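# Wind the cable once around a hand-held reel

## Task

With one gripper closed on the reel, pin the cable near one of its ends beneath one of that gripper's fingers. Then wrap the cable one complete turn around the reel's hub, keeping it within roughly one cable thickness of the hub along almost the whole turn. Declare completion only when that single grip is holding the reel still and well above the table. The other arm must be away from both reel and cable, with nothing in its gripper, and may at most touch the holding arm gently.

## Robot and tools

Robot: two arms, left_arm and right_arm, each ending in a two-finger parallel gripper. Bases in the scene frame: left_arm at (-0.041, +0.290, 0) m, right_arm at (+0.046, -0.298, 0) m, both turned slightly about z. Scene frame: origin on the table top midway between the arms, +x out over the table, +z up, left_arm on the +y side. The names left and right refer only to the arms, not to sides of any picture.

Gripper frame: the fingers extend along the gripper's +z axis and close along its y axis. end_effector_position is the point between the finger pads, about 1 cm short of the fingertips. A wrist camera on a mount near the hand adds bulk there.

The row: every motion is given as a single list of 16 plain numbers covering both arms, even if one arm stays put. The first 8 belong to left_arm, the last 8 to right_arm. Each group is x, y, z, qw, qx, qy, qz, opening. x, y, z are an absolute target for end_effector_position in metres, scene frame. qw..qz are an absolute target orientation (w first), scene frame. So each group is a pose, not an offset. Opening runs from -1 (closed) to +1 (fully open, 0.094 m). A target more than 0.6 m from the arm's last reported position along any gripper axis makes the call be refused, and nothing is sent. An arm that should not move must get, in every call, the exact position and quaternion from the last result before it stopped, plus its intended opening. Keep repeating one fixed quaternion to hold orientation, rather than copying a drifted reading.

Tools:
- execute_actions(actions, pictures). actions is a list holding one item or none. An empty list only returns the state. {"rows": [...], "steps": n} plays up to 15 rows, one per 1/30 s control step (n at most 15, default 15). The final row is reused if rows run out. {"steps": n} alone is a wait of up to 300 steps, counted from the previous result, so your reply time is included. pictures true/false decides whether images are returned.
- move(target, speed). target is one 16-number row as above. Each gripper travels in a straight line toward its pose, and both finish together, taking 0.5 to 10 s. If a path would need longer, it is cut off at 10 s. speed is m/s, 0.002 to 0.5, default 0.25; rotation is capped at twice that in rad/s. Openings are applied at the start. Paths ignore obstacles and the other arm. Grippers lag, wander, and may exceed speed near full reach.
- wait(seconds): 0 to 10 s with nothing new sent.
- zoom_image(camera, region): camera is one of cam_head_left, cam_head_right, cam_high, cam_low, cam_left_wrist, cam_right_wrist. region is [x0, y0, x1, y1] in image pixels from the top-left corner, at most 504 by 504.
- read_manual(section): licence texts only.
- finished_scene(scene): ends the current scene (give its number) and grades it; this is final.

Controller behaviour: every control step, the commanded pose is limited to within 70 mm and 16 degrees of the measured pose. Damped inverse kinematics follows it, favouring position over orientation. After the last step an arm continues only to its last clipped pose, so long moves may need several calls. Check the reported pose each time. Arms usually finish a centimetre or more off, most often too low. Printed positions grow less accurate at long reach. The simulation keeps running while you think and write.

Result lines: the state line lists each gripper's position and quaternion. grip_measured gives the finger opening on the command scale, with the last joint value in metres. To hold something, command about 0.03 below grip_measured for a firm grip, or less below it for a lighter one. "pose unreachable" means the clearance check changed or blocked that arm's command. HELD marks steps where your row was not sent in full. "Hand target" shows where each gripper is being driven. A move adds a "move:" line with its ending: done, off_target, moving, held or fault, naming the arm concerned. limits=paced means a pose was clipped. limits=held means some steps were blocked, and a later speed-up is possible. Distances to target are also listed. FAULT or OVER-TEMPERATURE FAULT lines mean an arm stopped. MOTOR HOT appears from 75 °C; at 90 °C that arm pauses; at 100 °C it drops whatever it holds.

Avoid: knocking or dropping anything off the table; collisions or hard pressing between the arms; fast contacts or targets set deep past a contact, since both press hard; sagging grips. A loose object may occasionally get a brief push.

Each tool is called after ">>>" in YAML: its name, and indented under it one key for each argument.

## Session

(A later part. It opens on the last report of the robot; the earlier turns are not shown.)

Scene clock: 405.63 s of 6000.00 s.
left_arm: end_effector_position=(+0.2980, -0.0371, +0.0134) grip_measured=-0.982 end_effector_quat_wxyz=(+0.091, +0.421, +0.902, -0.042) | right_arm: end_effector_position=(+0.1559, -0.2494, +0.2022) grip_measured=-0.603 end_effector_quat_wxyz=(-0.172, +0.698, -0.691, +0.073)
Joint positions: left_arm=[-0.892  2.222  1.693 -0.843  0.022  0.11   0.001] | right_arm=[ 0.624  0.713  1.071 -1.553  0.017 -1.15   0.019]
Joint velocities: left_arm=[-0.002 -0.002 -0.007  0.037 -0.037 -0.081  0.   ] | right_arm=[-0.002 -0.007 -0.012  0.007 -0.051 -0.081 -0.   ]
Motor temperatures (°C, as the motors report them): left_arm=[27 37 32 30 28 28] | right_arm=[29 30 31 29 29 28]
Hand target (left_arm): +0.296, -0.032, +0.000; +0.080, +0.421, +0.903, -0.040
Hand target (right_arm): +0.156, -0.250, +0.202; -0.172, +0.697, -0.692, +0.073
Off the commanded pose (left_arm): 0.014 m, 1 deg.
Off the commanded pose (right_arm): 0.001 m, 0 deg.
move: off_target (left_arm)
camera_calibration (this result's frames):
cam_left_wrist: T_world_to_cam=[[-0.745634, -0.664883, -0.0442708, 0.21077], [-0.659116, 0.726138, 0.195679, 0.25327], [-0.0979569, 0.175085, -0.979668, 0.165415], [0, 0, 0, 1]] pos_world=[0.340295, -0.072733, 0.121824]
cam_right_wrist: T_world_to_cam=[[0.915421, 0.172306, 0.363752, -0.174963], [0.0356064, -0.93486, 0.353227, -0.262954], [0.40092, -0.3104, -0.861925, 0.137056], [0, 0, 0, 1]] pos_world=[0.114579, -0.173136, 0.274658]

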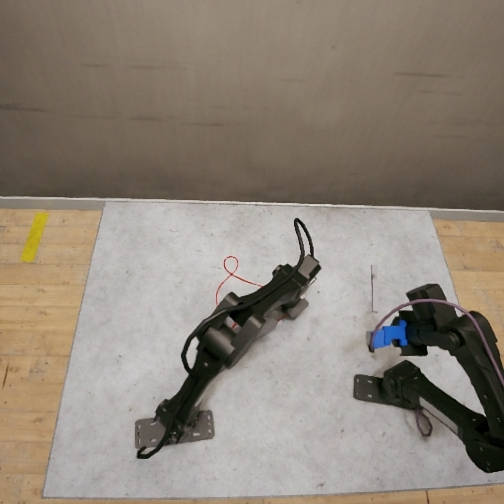

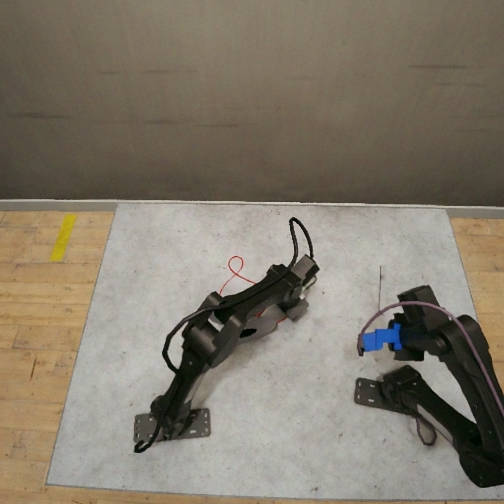

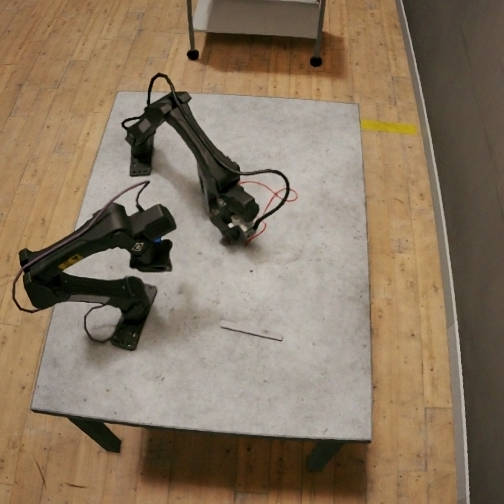

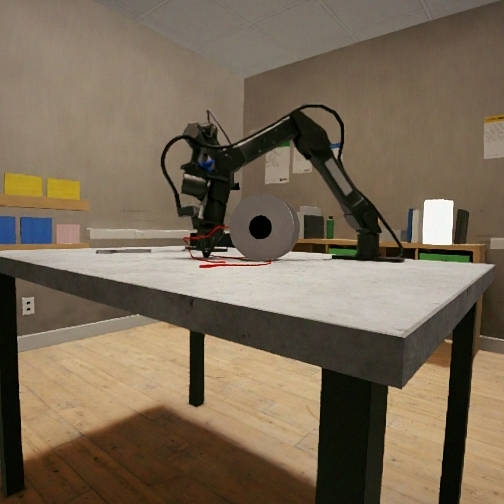

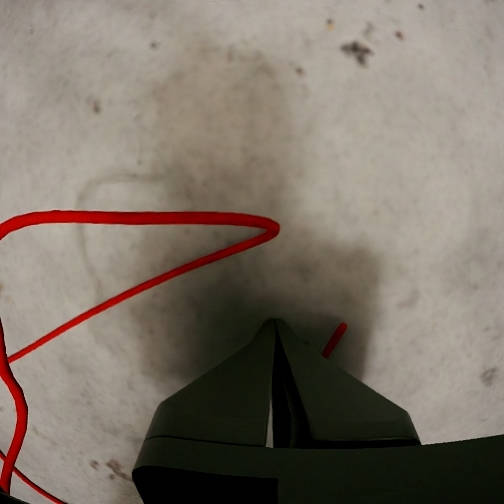

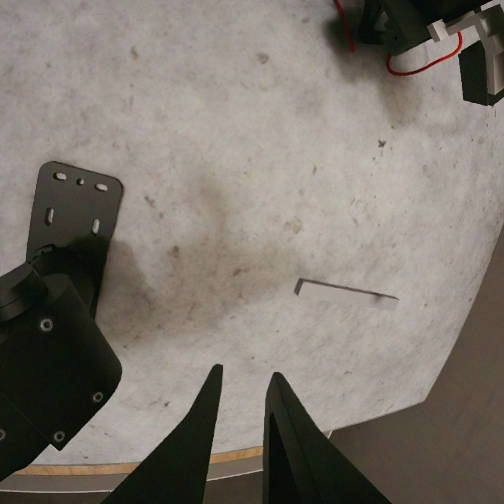

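>>> move:
  target: [0.29,-0.034,0.04,0.08,0.42,0.9,-0.04,-0.9,0.156,-0.25,0.202,-0.172,0.697,-0.692,0.073,-0.6]
  speed: 0.08

>>> move:
  target: [0.268,-0.03,0.03,0.07,0.57,0.815,-0.05,-0.45,0.156,-0.25,0.202,-0.172,0.697,-0.692,0.073,-0.6]
  speed: 0.08

Scene clock: 410.43 s of 6000.00 s.
left_arm: end_effector_position=(+0.2867, -0.0259, +0.0204) grip_measured=-0.903 end_effector_quat_wxyz=(+0.062, +0.421, +0.904, -0.032) | right_arm: end_effector_position=(+0.1559, -0.2494, +0.2022) grip_measured=-0.603 end_effector_quat_wxyz=(-0.172, +0.698, -0.691, +0.073)
Joint positions: left_arm=[-0.892  2.207  1.708 -0.933  0.021  0.109  0.005] | right_arm=[ 0.624  0.713  1.071 -1.553  0.017 -1.15   0.019]
Joint velocities: left_arm=[ 0.007  0.002  0.002  0.037 -0.037  0.037 -0.001] | right_arm=[-0.017  0.012 -0.007  0.007 -0.081  0.007 -0.   ]
Motor temperatures (°C, as the motors report them): left_arm=[27 38 32 30 28 28] | right_arm=[29 30 31 29 29 28]
Hand target (left_arm): +0.290, -0.034, +0.040; +0.081, +0.421, +0.902, -0.040
Hand target (right_arm): +0.156, -0.250, +0.202; -0.172, +0.697, -0.692, +0.073
Off the commanded pose (left_arm): 0.021 m, 2 deg.
Off the commanded pose (right_arm): 0.001 m, 0 deg.
move: off_target (left_arm)
camera_calibration (this result's frames):
cam_left_wrist: T_world_to_cam=[[-0.74653, -0.664108, -0.0406655, 0.210272], [-0.650495, 0.715651, 0.254361, 0.232388], [-0.139821, 0.21634, -0.966254, 0.182079], [0, 0, 0, 1]] pos_world=[0.3336, -0.0660561, 0.125375]
cam_right_wrist: T_world_to_cam=[[0.915421, 0.172306, 0.363752, -0.174963], [0.0356064, -0.93486, 0.353227, -0.262954], [0.40092, -0.3104, -0.861925, 0.137056], [0, 0, 0, 1]] pos_world=[0.114579, -0.173136, 0.274658]

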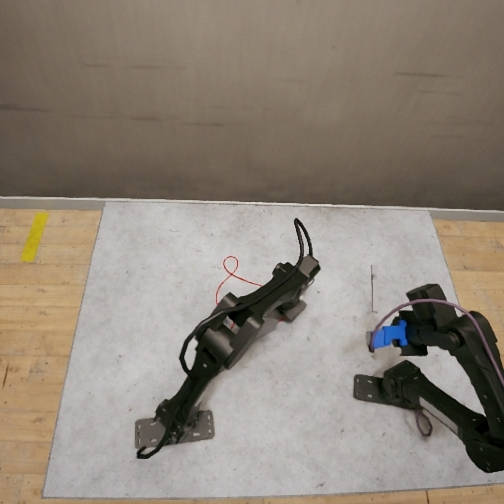

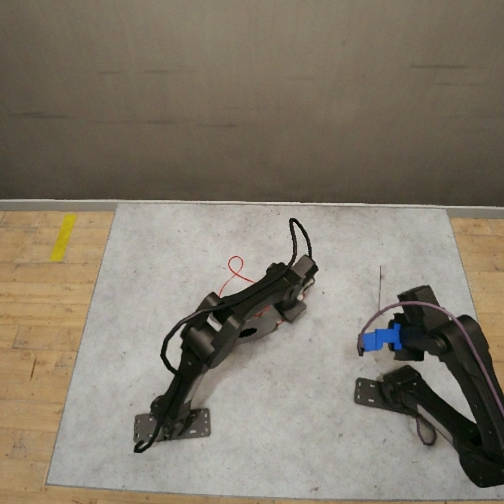

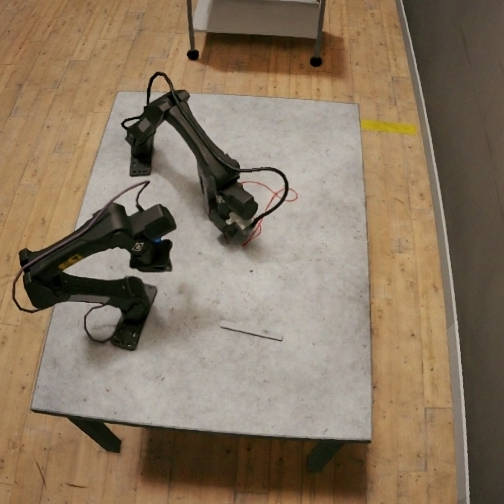

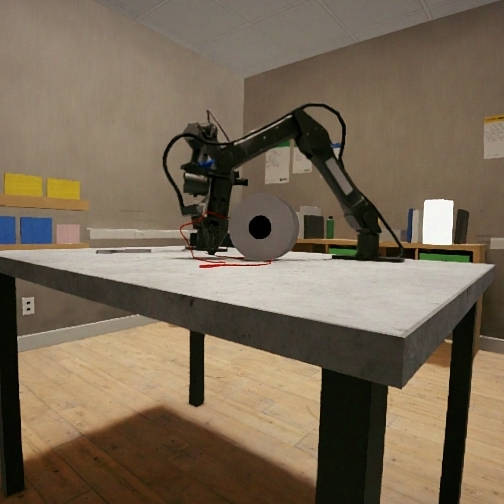

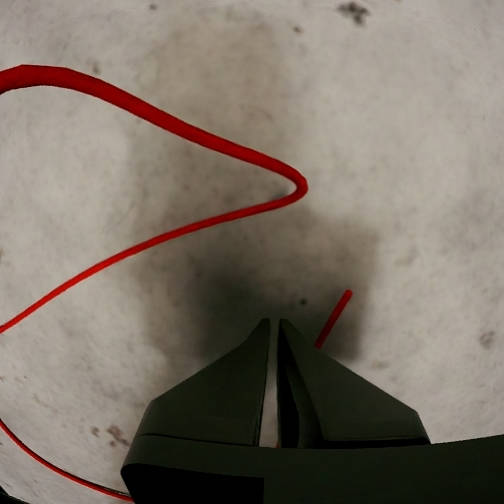

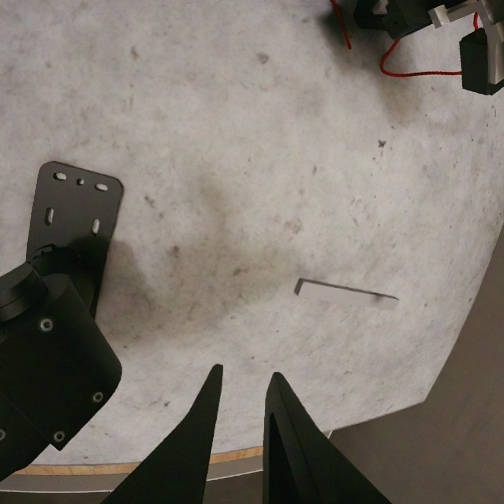

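Scene clock: 412.97 s of 6000.00 s.
left_arm: end_effector_position=(+0.2732, -0.0243, +0.0227) grip_measured=-0.453 end_effector_quat_wxyz=(+0.059, +0.562, +0.824, -0.044) | right_arm: end_effector_position=(+0.1559, -0.2494, +0.2022) grip_measured=-0.603 end_effector_quat_wxyz=(-0.172, +0.698, -0.691, +0.073)
Joint positions: left_arm=[-0.892  2.169  1.655 -0.925  0.067  0.432  0.026] | right_arm=[ 0.624  0.713  1.071 -1.553  0.017 -1.15   0.019]
Joint velocities: left_arm=[-0.007  0.007 -0.012  0.037 -0.022  0.066 -0.   ] | right_arm=[ 0.017  0.002  0.002  0.022 -0.081 -0.081  0.   ]
Motor temperatures (°C, as the motors report them): left_arm=[27 38 32 30 28 28] | right_arm=[29 30 31 29 29 28]
Hand target (left_arm): +0.268, -0.030, +0.030; +0.070, +0.571, +0.816, -0.050
Hand target (right_arm): +0.156, -0.250, +0.202; -0.172, +0.697, -0.692, +0.073
Off the commanded pose (left_arm): 0.011 m, 2 deg.
Off the commanded pose (right_arm): 0.001 m, 0 deg.
move: off_target (left_arm)
camera_calibration (this result's frames):
cam_left_wrist: T_world_to_cam=[[-0.919761, -0.390326, -0.0410595, 0.255356], [-0.387865, 0.887963, 0.247148, 0.154505], [-0.0600087, 0.243242, -0.968107, 0.16094], [0, 0, 0, 1]] pos_world=[0.304452, -0.0766704, 0.128106]
cam_right_wrist: T_world_to_cam=[[0.915421, 0.172306, 0.363752, -0.174963], [0.0356064, -0.93486, 0.353227, -0.262954], [0.40092, -0.3104, -0.861925, 0.137056], [0, 0, 0, 1]] pos_world=[0.114579, -0.173136, 0.274658]

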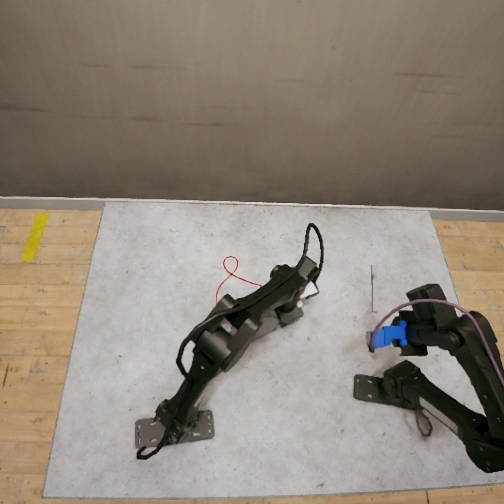

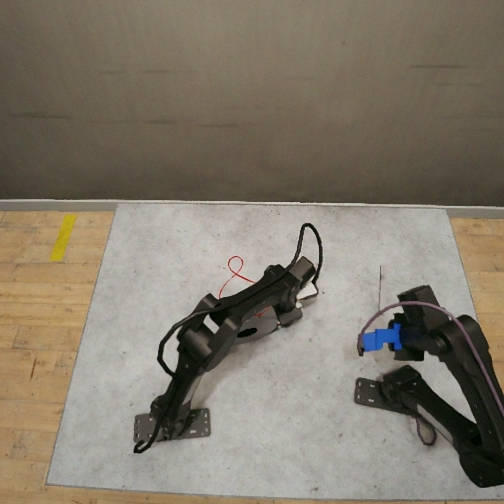

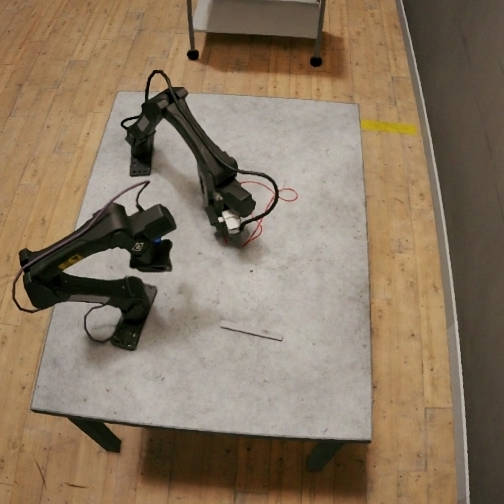

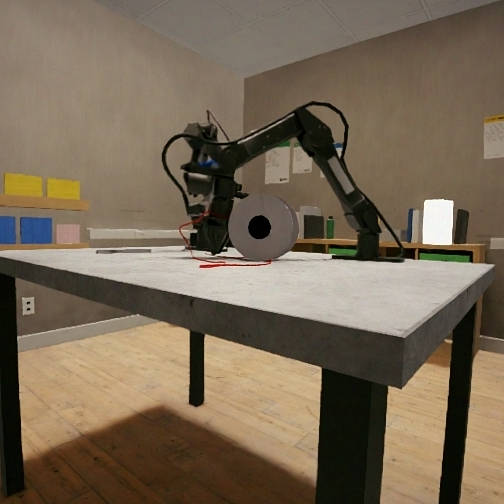

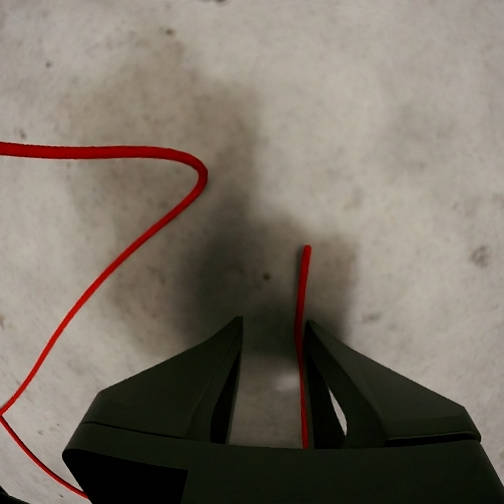

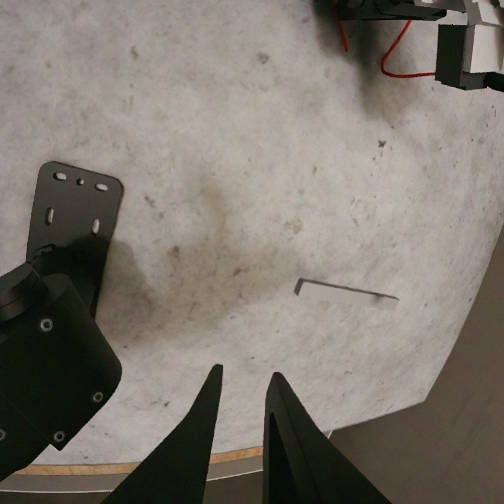

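>>> move:
  target: [0.258,-0.042,0.028,0.07,0.57,0.815,-0.05,-0.3,0.156,-0.25,0.202,-0.172,0.697,-0.692,0.073,-0.6]
  speed: 0.05

>>> move:
  target: [0.258,-0.036,-0.002,0.07,0.57,0.815,-0.05,-0.3,0.156,-0.25,0.202,-0.172,0.697,-0.692,0.073,-0.6]
  speed: 0.04

>>> move:
  target: [0.258,-0.036,-0.002,0.07,0.57,0.815,-0.05,-1,0.156,-0.25,0.202,-0.172,0.697,-0.692,0.073,-0.6]

Scene clock: 425.77 s of 6000.00 s.
left_arm: end_effector_position=(+0.2598, -0.0396, +0.0230) grip_measured=-0.303 end_effector_quat_wxyz=(+0.061, +0.572, +0.817, -0.047) | right_arm: end_effector_position=(+0.1559, -0.2494, +0.2022) grip_measured=-0.603 end_effector_quat_wxyz=(-0.172, +0.698, -0.691, +0.073)
Joint positions: left_arm=[-0.937  2.169  1.655 -0.918  0.067  0.41   0.033] | right_arm=[ 0.624  0.713  1.071 -1.553  0.017 -1.15   0.019]
Joint velocities: left_arm=[ 0.002  0.007  0.012 -0.022  0.022 -0.037 -0.   ] | right_arm=[ 0.012  0.012 -0.002 -0.037 -0.007  0.022  0.   ]
Motor temperatures (°C, as the motors report them): left_arm=[27 39 32 30 28 28] | right_arm=[29 30 31 29 29 28]
Hand target (left_arm): +0.258, -0.042, +0.028; +0.070, +0.571, +0.816, -0.050
Hand target (right_arm): +0.156, -0.250, +0.202; -0.172, +0.697, -0.692, +0.073
Off the commanded pose (left_arm): 0.006 m, 1 deg.
Off the commanded pose (right_arm): 0.001 m, 0 deg.
After step 180, 6.03 s passed at rest.
move: done
camera_calibration (this result's frames):
cam_left_wrist: T_world_to_cam=[[-0.928639, -0.368801, -0.0401917, 0.240227], [-0.367226, 0.898438, 0.240738, 0.15799], [-0.0526746, 0.238318, -0.969758, 0.162021], [0, 0, 0, 1]] pos_world=[0.289636, -0.0919611, 0.128742]
cam_right_wrist: T_world_to_cam=[[0.915421, 0.172306, 0.363752, -0.174963], [0.0356064, -0.93486, 0.353227, -0.262954], [0.40092, -0.3104, -0.861925, 0.137056], [0, 0, 0, 1]] pos_world=[0.114579, -0.173136, 0.274658]

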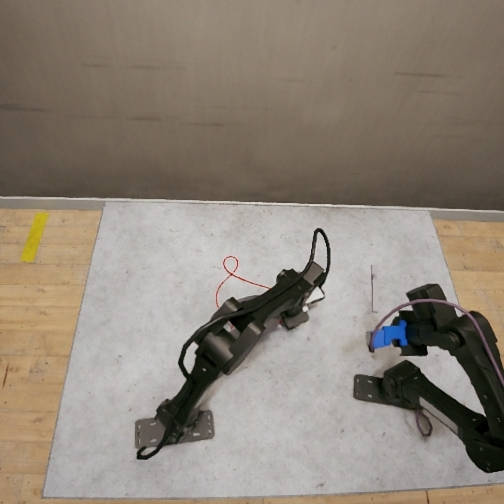

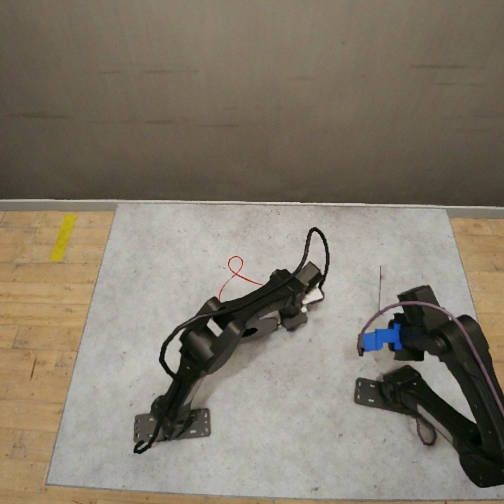

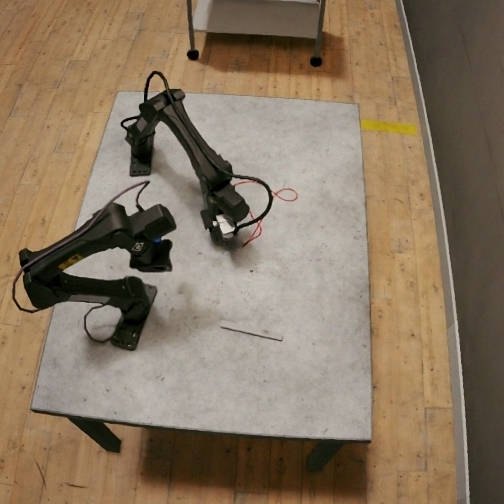

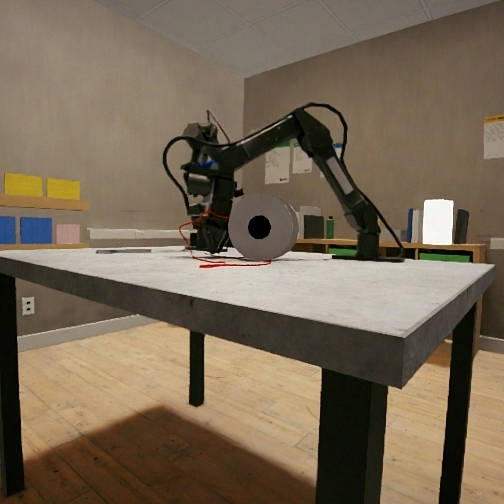

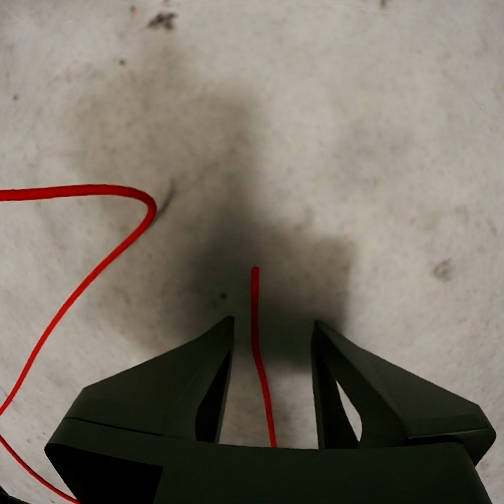

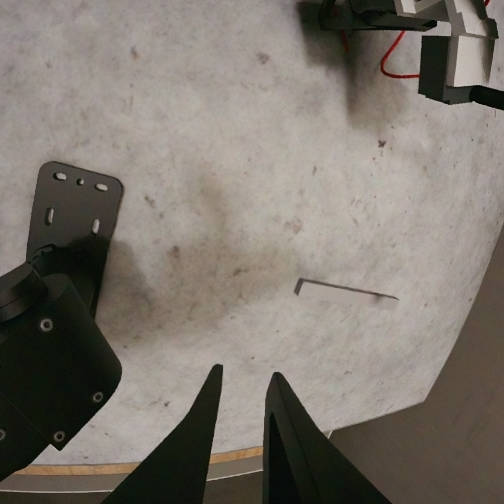

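Scene clock: 426.63 s of 6000.00 s.
left_arm: end_effector_position=(+0.2591, -0.0390, +0.0122) grip_measured=-0.303 end_effector_quat_wxyz=(+0.072, +0.572, +0.816, -0.049) | right_arm: end_effector_position=(+0.1559, -0.2494, +0.2022) grip_measured=-0.603 end_effector_quat_wxyz=(-0.172, +0.698, -0.691, +0.073)
Joint positions: left_arm=[-0.937  2.158  1.59  -0.841  0.067  0.41   0.033] | right_arm=[ 0.624  0.713  1.071 -1.553  0.017 -1.15   0.019]
Joint velocities: left_arm=[-0.002 -0.007  0.007 -0.007 -0.022 -0.066 -0.001] | right_arm=[-0.017 -0.007 -0.012 -0.007  0.051 -0.022 -0.   ]
Motor temperatures (°C, as the motors report them): left_arm=[27 39 32 30 28 28] | right_arm=[29 30 31 29 29 28]
Hand target (left_arm): +0.258, -0.036, -0.002; +0.069, +0.571, +0.816, -0.050
Hand target (right_arm): +0.156, -0.250, +0.202; -0.172, +0.697, -0.692, +0.073
Off the commanded pose (left_arm): 0.015 m, 0 deg.
Off the commanded pose (right_arm): 0.001 m, 0 deg.
move: off_target (left_arm)
camera_calibration (this result's frames):
cam_left_wrist: T_world_to_cam=[[-0.927984, -0.369478, -0.0482948, 0.2393], [-0.3707, 0.902266, 0.220224, 0.161093], [-0.0377934, 0.222267, -0.974253, 0.147013], [0, 0, 0, 1]] pos_world=[0.28734, -0.0896087, 0.119308]
cam_right_wrist: T_world_to_cam=[[0.915421, 0.172306, 0.363752, -0.174963], [0.0356064, -0.93486, 0.353227, -0.262954], [0.40092, -0.3104, -0.861925, 0.137056], [0, 0, 0, 1]] pos_world=[0.114579, -0.173136, 0.274658]

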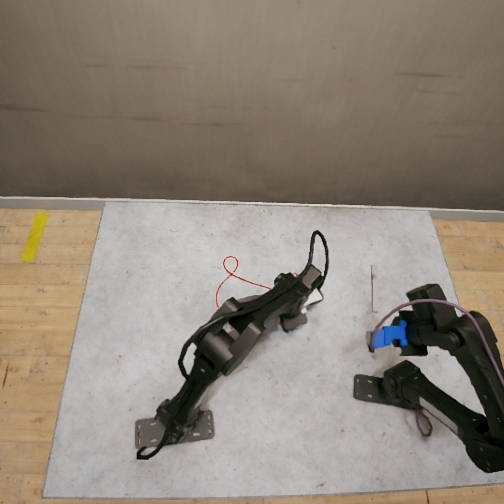

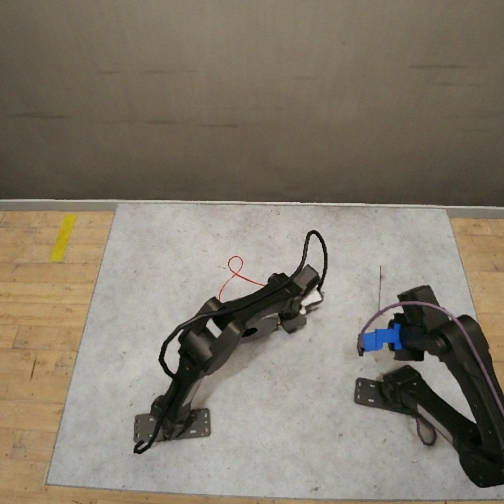

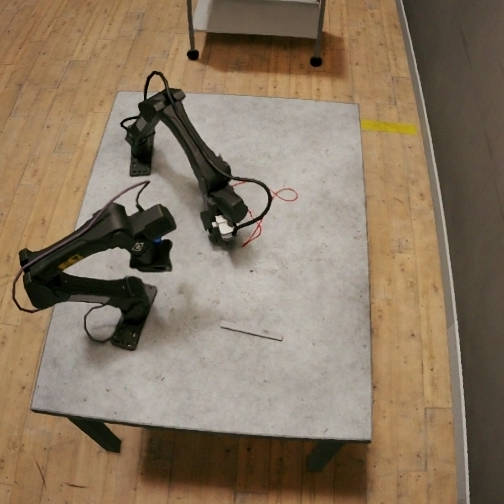

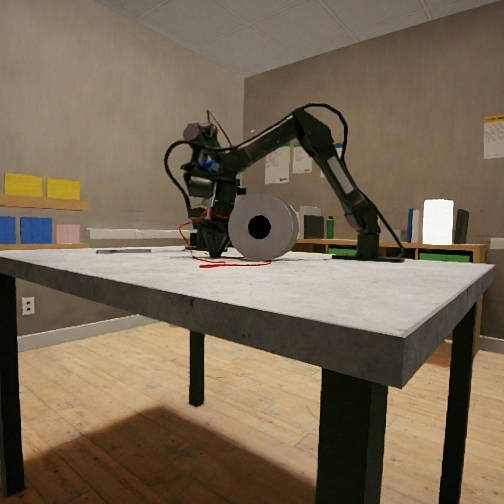

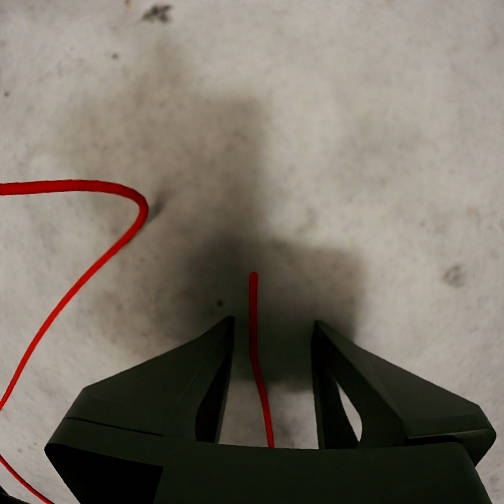

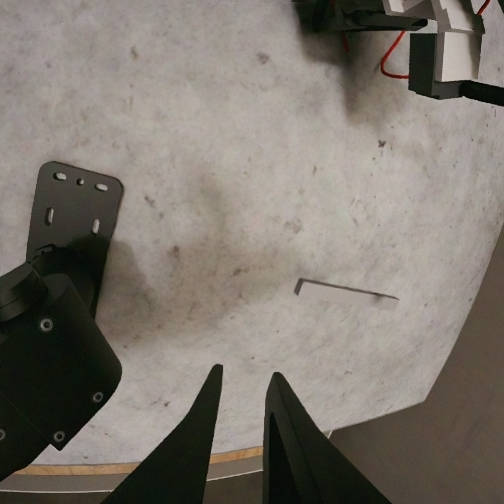

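Scene clock: 427.33 s of 6000.00 s.
left_arm: end_effector_position=(+0.2590, -0.0407, +0.0121) grip_measured=-0.956 end_effector_quat_wxyz=(+0.075, +0.572, +0.815, -0.053) | right_arm: end_effector_position=(+0.1559, -0.2494, +0.2022) grip_measured=-0.603 end_effector_quat_wxyz=(-0.172, +0.698, -0.691, +0.073)
Joint positions: left_arm=[-0.937  2.158  1.587 -0.833  0.074  0.41   0.002] | right_arm=[ 0.624  0.713  1.071 -1.553  0.017 -1.15   0.019]
Joint velocities: left_arm=[ 0.017  0.002 -0.002  0.007  0.007  0.022 -0.   ] | right_arm=[-0.002  0.002  0.012 -0.022 -0.022  0.081  0.002]
Motor temperatures (°C, as the motors report them): left_arm=[27 39 32 30 28 28] | right_arm=[29 30 31 29 29 28]
Hand target (left_arm): +0.258, -0.036, -0.002; +0.069, +0.571, +0.816, -0.050
Hand target (right_arm): +0.156, -0.250, +0.202; -0.172, +0.697, -0.692, +0.073
Off the commanded pose (left_arm): 0.015 m, 1 deg.
Off the commanded pose (right_arm): 0.001 m, 0 deg.
move: off_target (left_arm)
camera_calibration (this result's frames):
cam_left_wrist: T_world_to_cam=[[-0.928535, -0.368548, -0.044664, 0.238628], [-0.369308, 0.904711, 0.212392, 0.162441], [-0.0378686, 0.213708, -0.976163, 0.14698], [0, 0, 0, 1]] pos_world=[0.287131, -0.0904273, 0.119633]
cam_right_wrist: T_world_to_cam=[[0.915421, 0.172306, 0.363752, -0.174963], [0.0356064, -0.93486, 0.353227, -0.262954], [0.40092, -0.3104, -0.861925, 0.137056], [0, 0, 0, 1]] pos_world=[0.114579, -0.173136, 0.274658]

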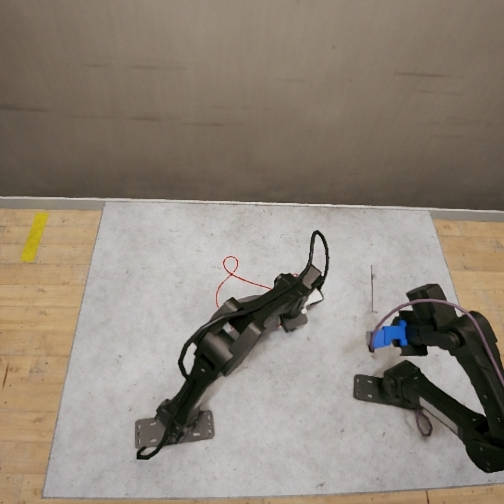

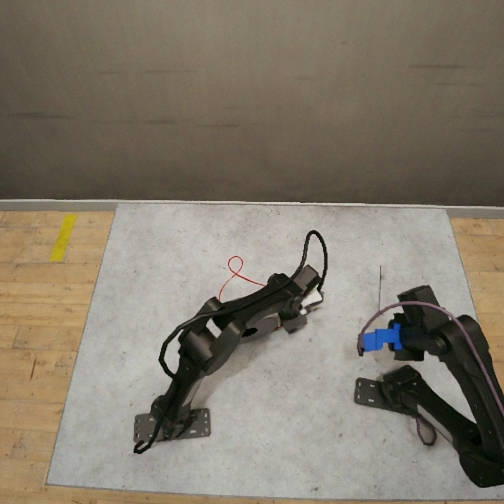

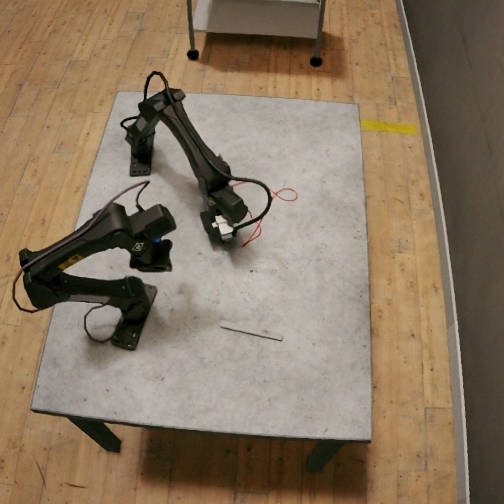

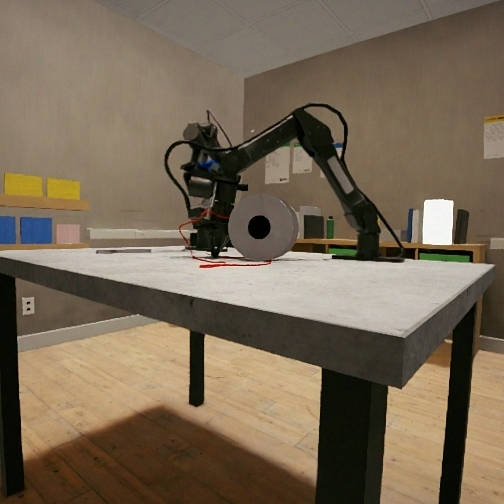

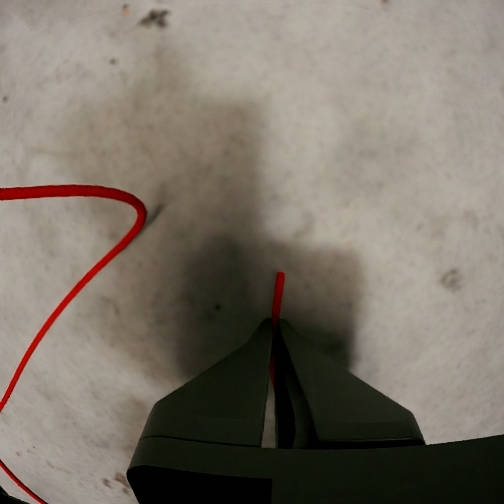

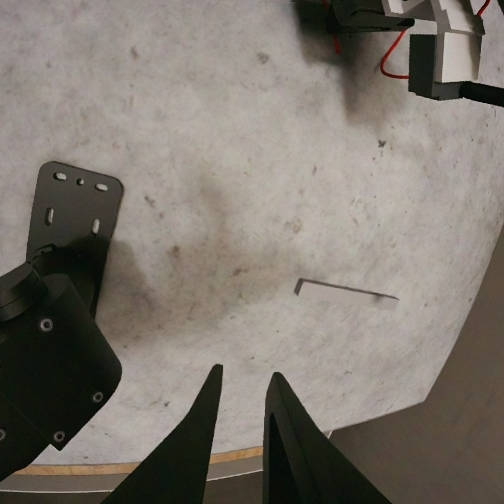

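>>> move:
  target: [0.255,-0.02,0.19,0.1,0.57,0.815,-0.07,-1,0.156,-0.25,0.202,-0.172,0.697,-0.692,0.073,-0.6]
  speed: 0.07

>>> move:
  target: [0.235,0.08,0.2,0.08,0.1,0.99,0,-1,0.156,-0.25,0.202,-0.172,0.697,-0.692,0.073,-0.6]
  speed: 0.1

Scene clock: 433.53 s of 6000.00 s.
left_arm: end_effector_position=(+0.2529, -0.0213, +0.1751) grip_measured=-0.956 end_effector_quat_wxyz=(+0.085, +0.571, +0.814, -0.064) | right_arm: end_effector_position=(+0.1559, -0.2494, +0.2022) grip_measured=-0.603 end_effector_quat_wxyz=(-0.172, +0.698, -0.691, +0.073)
Joint positions: left_arm=[-0.906  2.028  2.038 -1.391  0.098  0.437  0.002] | right_arm=[ 0.624  0.713  1.071 -1.553  0.017 -1.15   0.019]
Joint velocities: left_arm=[ 0.002 -0.007  0.022 -0.022 -0.022 -0.051  0.001] | right_arm=[ 0.002  0.007  0.007 -0.022 -0.066  0.051 -0.001]
Motor temperatures (°C, as the motors report them): left_arm=[27 39 32 30 28 28] | right_arm=[29 30 31 29 29 28]
Hand target (left_arm): +0.255, -0.020, +0.190; +0.100, +0.569, +0.813, -0.070
Hand target (right_arm): +0.156, -0.250, +0.202; -0.172, +0.697, -0.692, +0.073
Off the commanded pose (left_arm): 0.015 m, 2 deg.
Off the commanded pose (right_arm): 0.001 m, 0 deg.
move: off_target (left_arm)
camera_calibration (this result's frames):
cam_left_wrist: T_world_to_cam=[[-0.928435, -0.36959, -0.0375715, 0.246124], [-0.370001, 0.910902, 0.182638, 0.113575], [-0.0332771, 0.183469, -0.982462, 0.300963], [0, 0, 0, 1]] pos_world=[0.280548, -0.0677077, 0.284189]
cam_right_wrist: T_world_to_cam=[[0.915421, 0.172306, 0.363752, -0.174963], [0.0356064, -0.93486, 0.353227, -0.262954], [0.40092, -0.3104, -0.861925, 0.137056], [0, 0, 0, 1]] pos_world=[0.114579, -0.173136, 0.274658]

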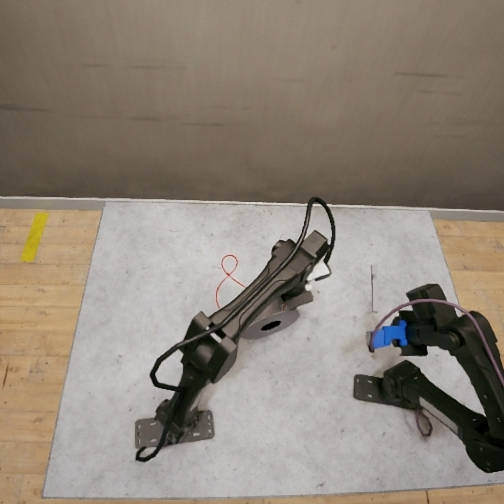

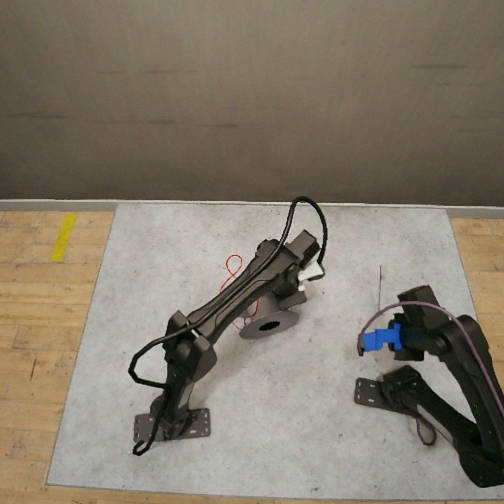

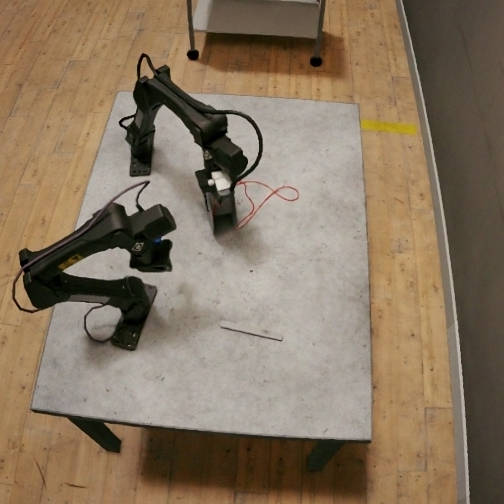

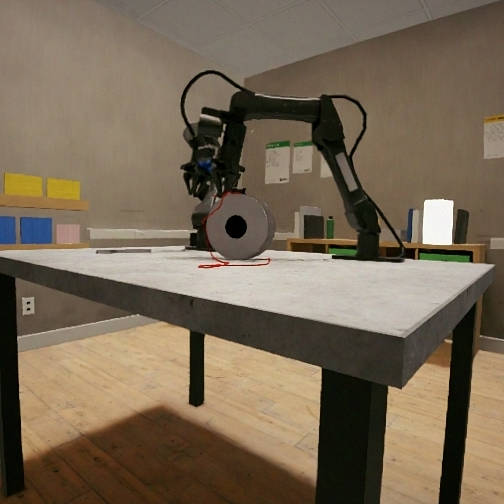

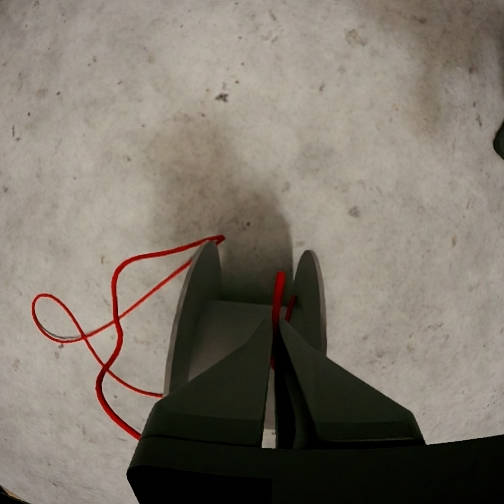

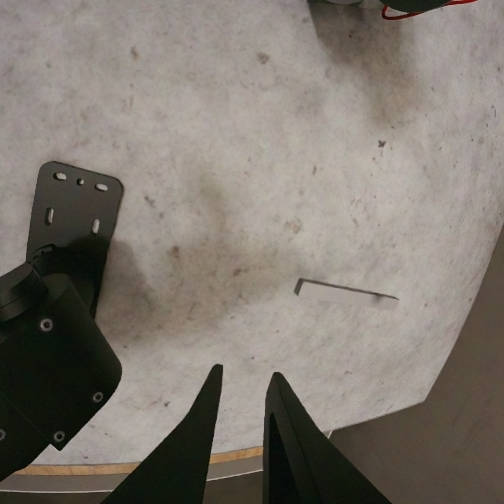

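Scene clock: 439.03 s of 6000.00 s.
left_arm: end_effector_position=(+0.2408, +0.0699, +0.1966) grip_measured=-0.956 end_effector_quat_wxyz=(+0.081, +0.109, +0.991, -0.006) | right_arm: end_effector_position=(+0.1559, -0.2494, +0.2022) grip_measured=-0.603 end_effector_quat_wxyz=(-0.172, +0.698, -0.691, +0.073)
Joint positions: left_arm=[-0.836  1.795  1.819 -1.454 -0.08  -0.481  0.002] | right_arm=[ 0.624  0.713  1.071 -1.553  0.017 -1.15   0.019]
Joint velocities: left_arm=[ 0.007  0.002  0.002 -0.022 -0.037  0.007 -0.001] | right_arm=[-0.002  0.037  0.002  0.007 -0.037 -0.051 -0.001]
Motor temperatures (°C, as the motors report them): left_arm=[27 39 32 30 28 28] | right_arm=[29 30 31 29 29 28]
Hand target (left_arm): +0.237, +0.080, +0.200; +0.081, +0.100, +0.992, -0.000
Hand target (right_arm): +0.156, -0.250, +0.202; -0.172, +0.697, -0.692, +0.073
Off the commanded pose (left_arm): 0.012 m, 1 deg.
Off the commanded pose (right_arm): 0.001 m, 0 deg.
move: off_target (left_arm)
camera_calibration (this result's frames):
cam_left_wrist: T_world_to_cam=[[-0.188335, -0.980795, -0.050703, 0.136553], [-0.957307, 0.171806, 0.232477, 0.205329], [-0.219301, 0.0923217, -0.971279, 0.353941], [0, 0, 0, 1]] pos_world=[0.2999, 0.0659777, 0.302965]
cam_right_wrist: T_world_to_cam=[[0.915421, 0.172306, 0.363752, -0.174963], [0.0356064, -0.93486, 0.353227, -0.262954], [0.40092, -0.3104, -0.861925, 0.137056], [0, 0, 0, 1]] pos_world=[0.114579, -0.173136, 0.274658]

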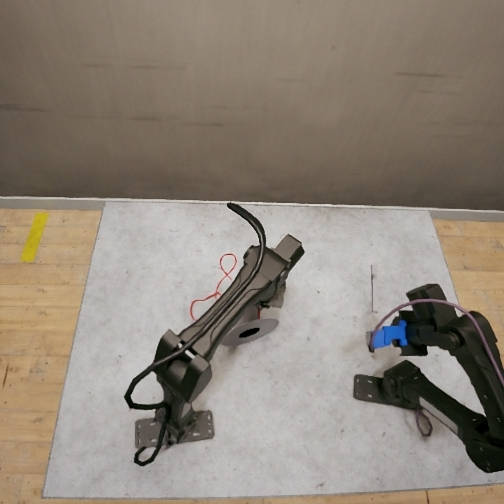

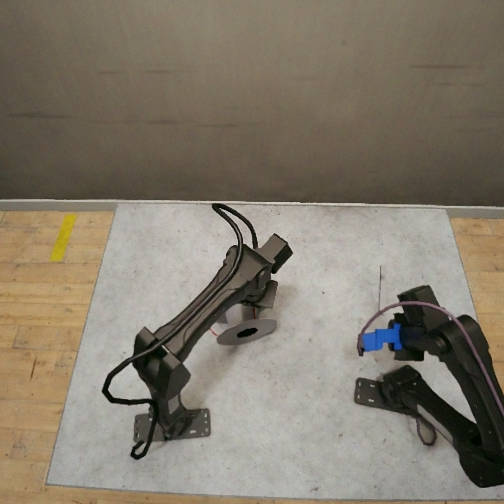

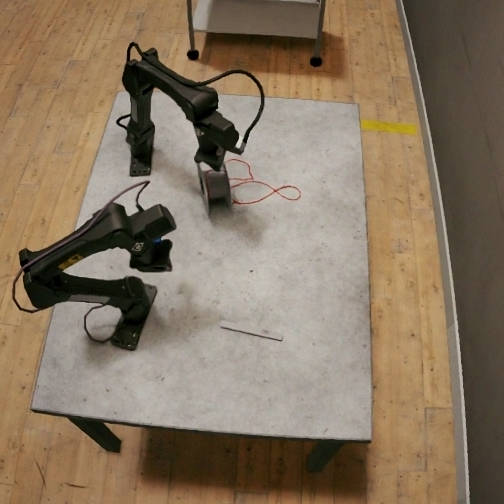

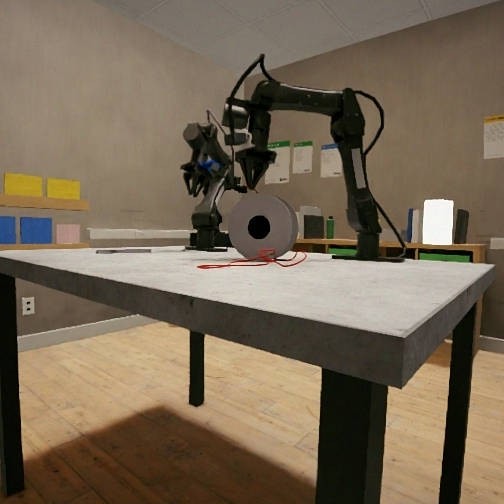

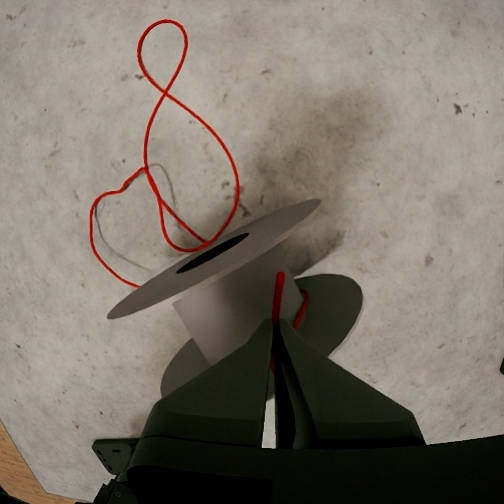

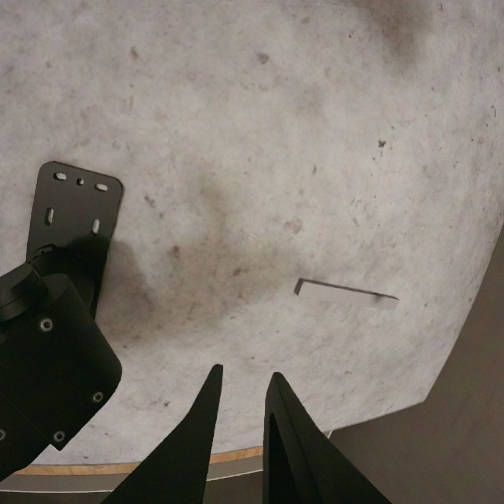

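>>> move:
  target: [0.21,0.17,0.19,0.05,-0.5,0.865,0.03,-1,0.2,-0.08,0.2,0.15,-0.78,0.56,0.21,-0.4]
  speed: 0.08

Scene clock: 451.30 s of 6000.00 s.
left_arm: end_effector_position=(+0.2191, +0.1618, +0.1878) grip_measured=-0.955 end_effector_quat_wxyz=(+0.051, -0.493, +0.868, +0.023) | right_arm: end_effector_position=(+0.1998, -0.0884, +0.1947) grip_measured=-0.403 end_effector_quat_wxyz=(-0.146, +0.780, -0.574, -0.203)
Joint positions: left_arm=[-0.66   1.646  1.618 -1.532 -0.111 -1.561  0.002] | right_arm=[ 0.801  1.345  1.28  -1.344 -0.48  -1.221  0.028]
Joint velocities: left_arm=[-0.012 -0.002  0.002 -0.022  0.081 -0.037  0.   ] | right_arm=[ 0.012 -0.007 -0.017 -0.095 -0.022 -0.051 -0.001]
Motor temperatures (°C, as the motors report them): left_arm=[27 38 32 30 28 28] | right_arm=[29 30 31 29 29 28]
Hand target (left_arm): +0.212, +0.170, +0.190; +0.050, -0.500, +0.864, +0.029
Hand target (right_arm): +0.200, -0.080, +0.201; -0.156, +0.784, -0.562, -0.213
Off the commanded pose (left_arm): 0.012 m, 1 deg.
Off the commanded pose (right_arm): 0.010 m, 2 deg.
move: off_target (left_arm)
camera_calibration (this result's frames):
cam_left_wrist: T_world_to_cam=[[0.871179, -0.489581, -0.0368565, -0.0921251], [-0.460793, -0.841243, 0.282806, 0.216534], [-0.169462, -0.229392, -0.958469, 0.370927], [0, 0, 0, 1]] pos_world=[0.242893, 0.222143, 0.29089]
cam_right_wrist: T_world_to_cam=[[0.888668, 0.449519, 0.0905668, -0.157121], [0.453947, -0.890333, -0.0351881, -0.115371], [0.064817, 0.0723831, -0.995269, 0.289928], [0, 0, 0, 1]] pos_world=[0.173209, -0.0530753, 0.298726]

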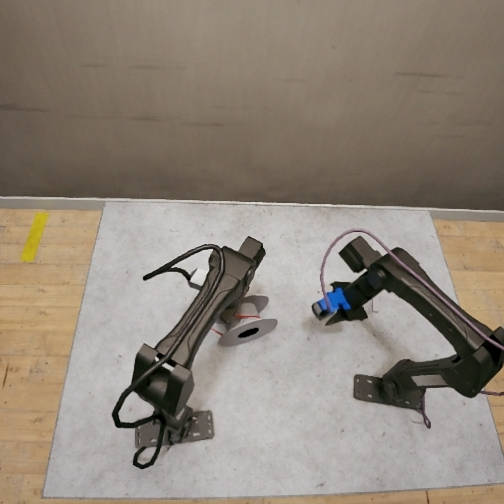

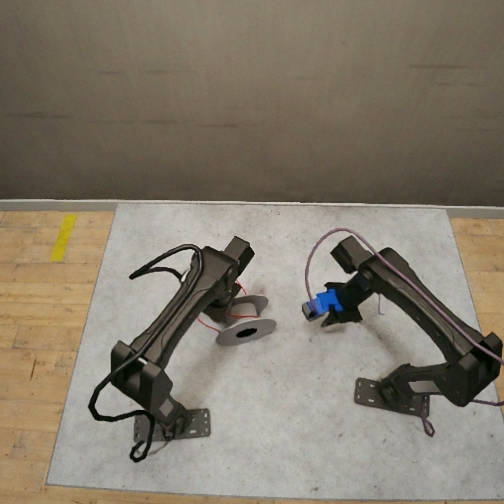

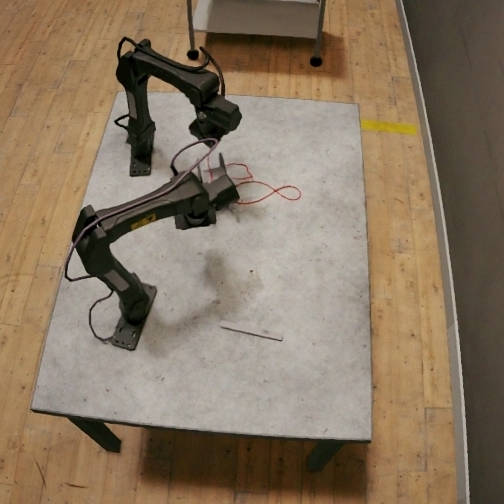

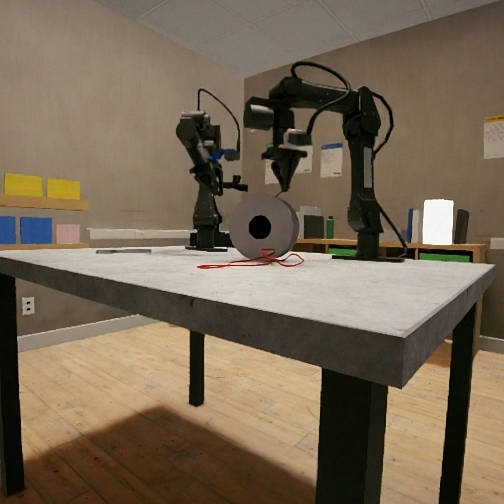

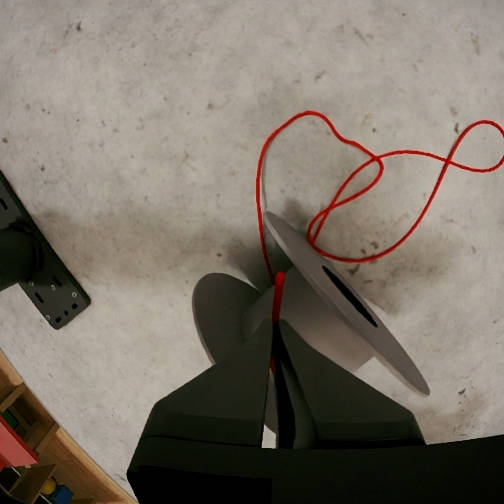

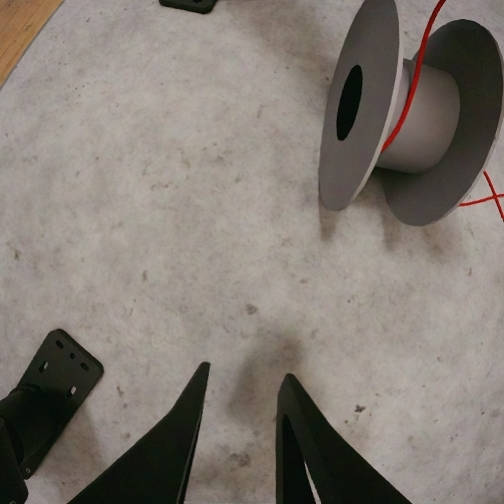

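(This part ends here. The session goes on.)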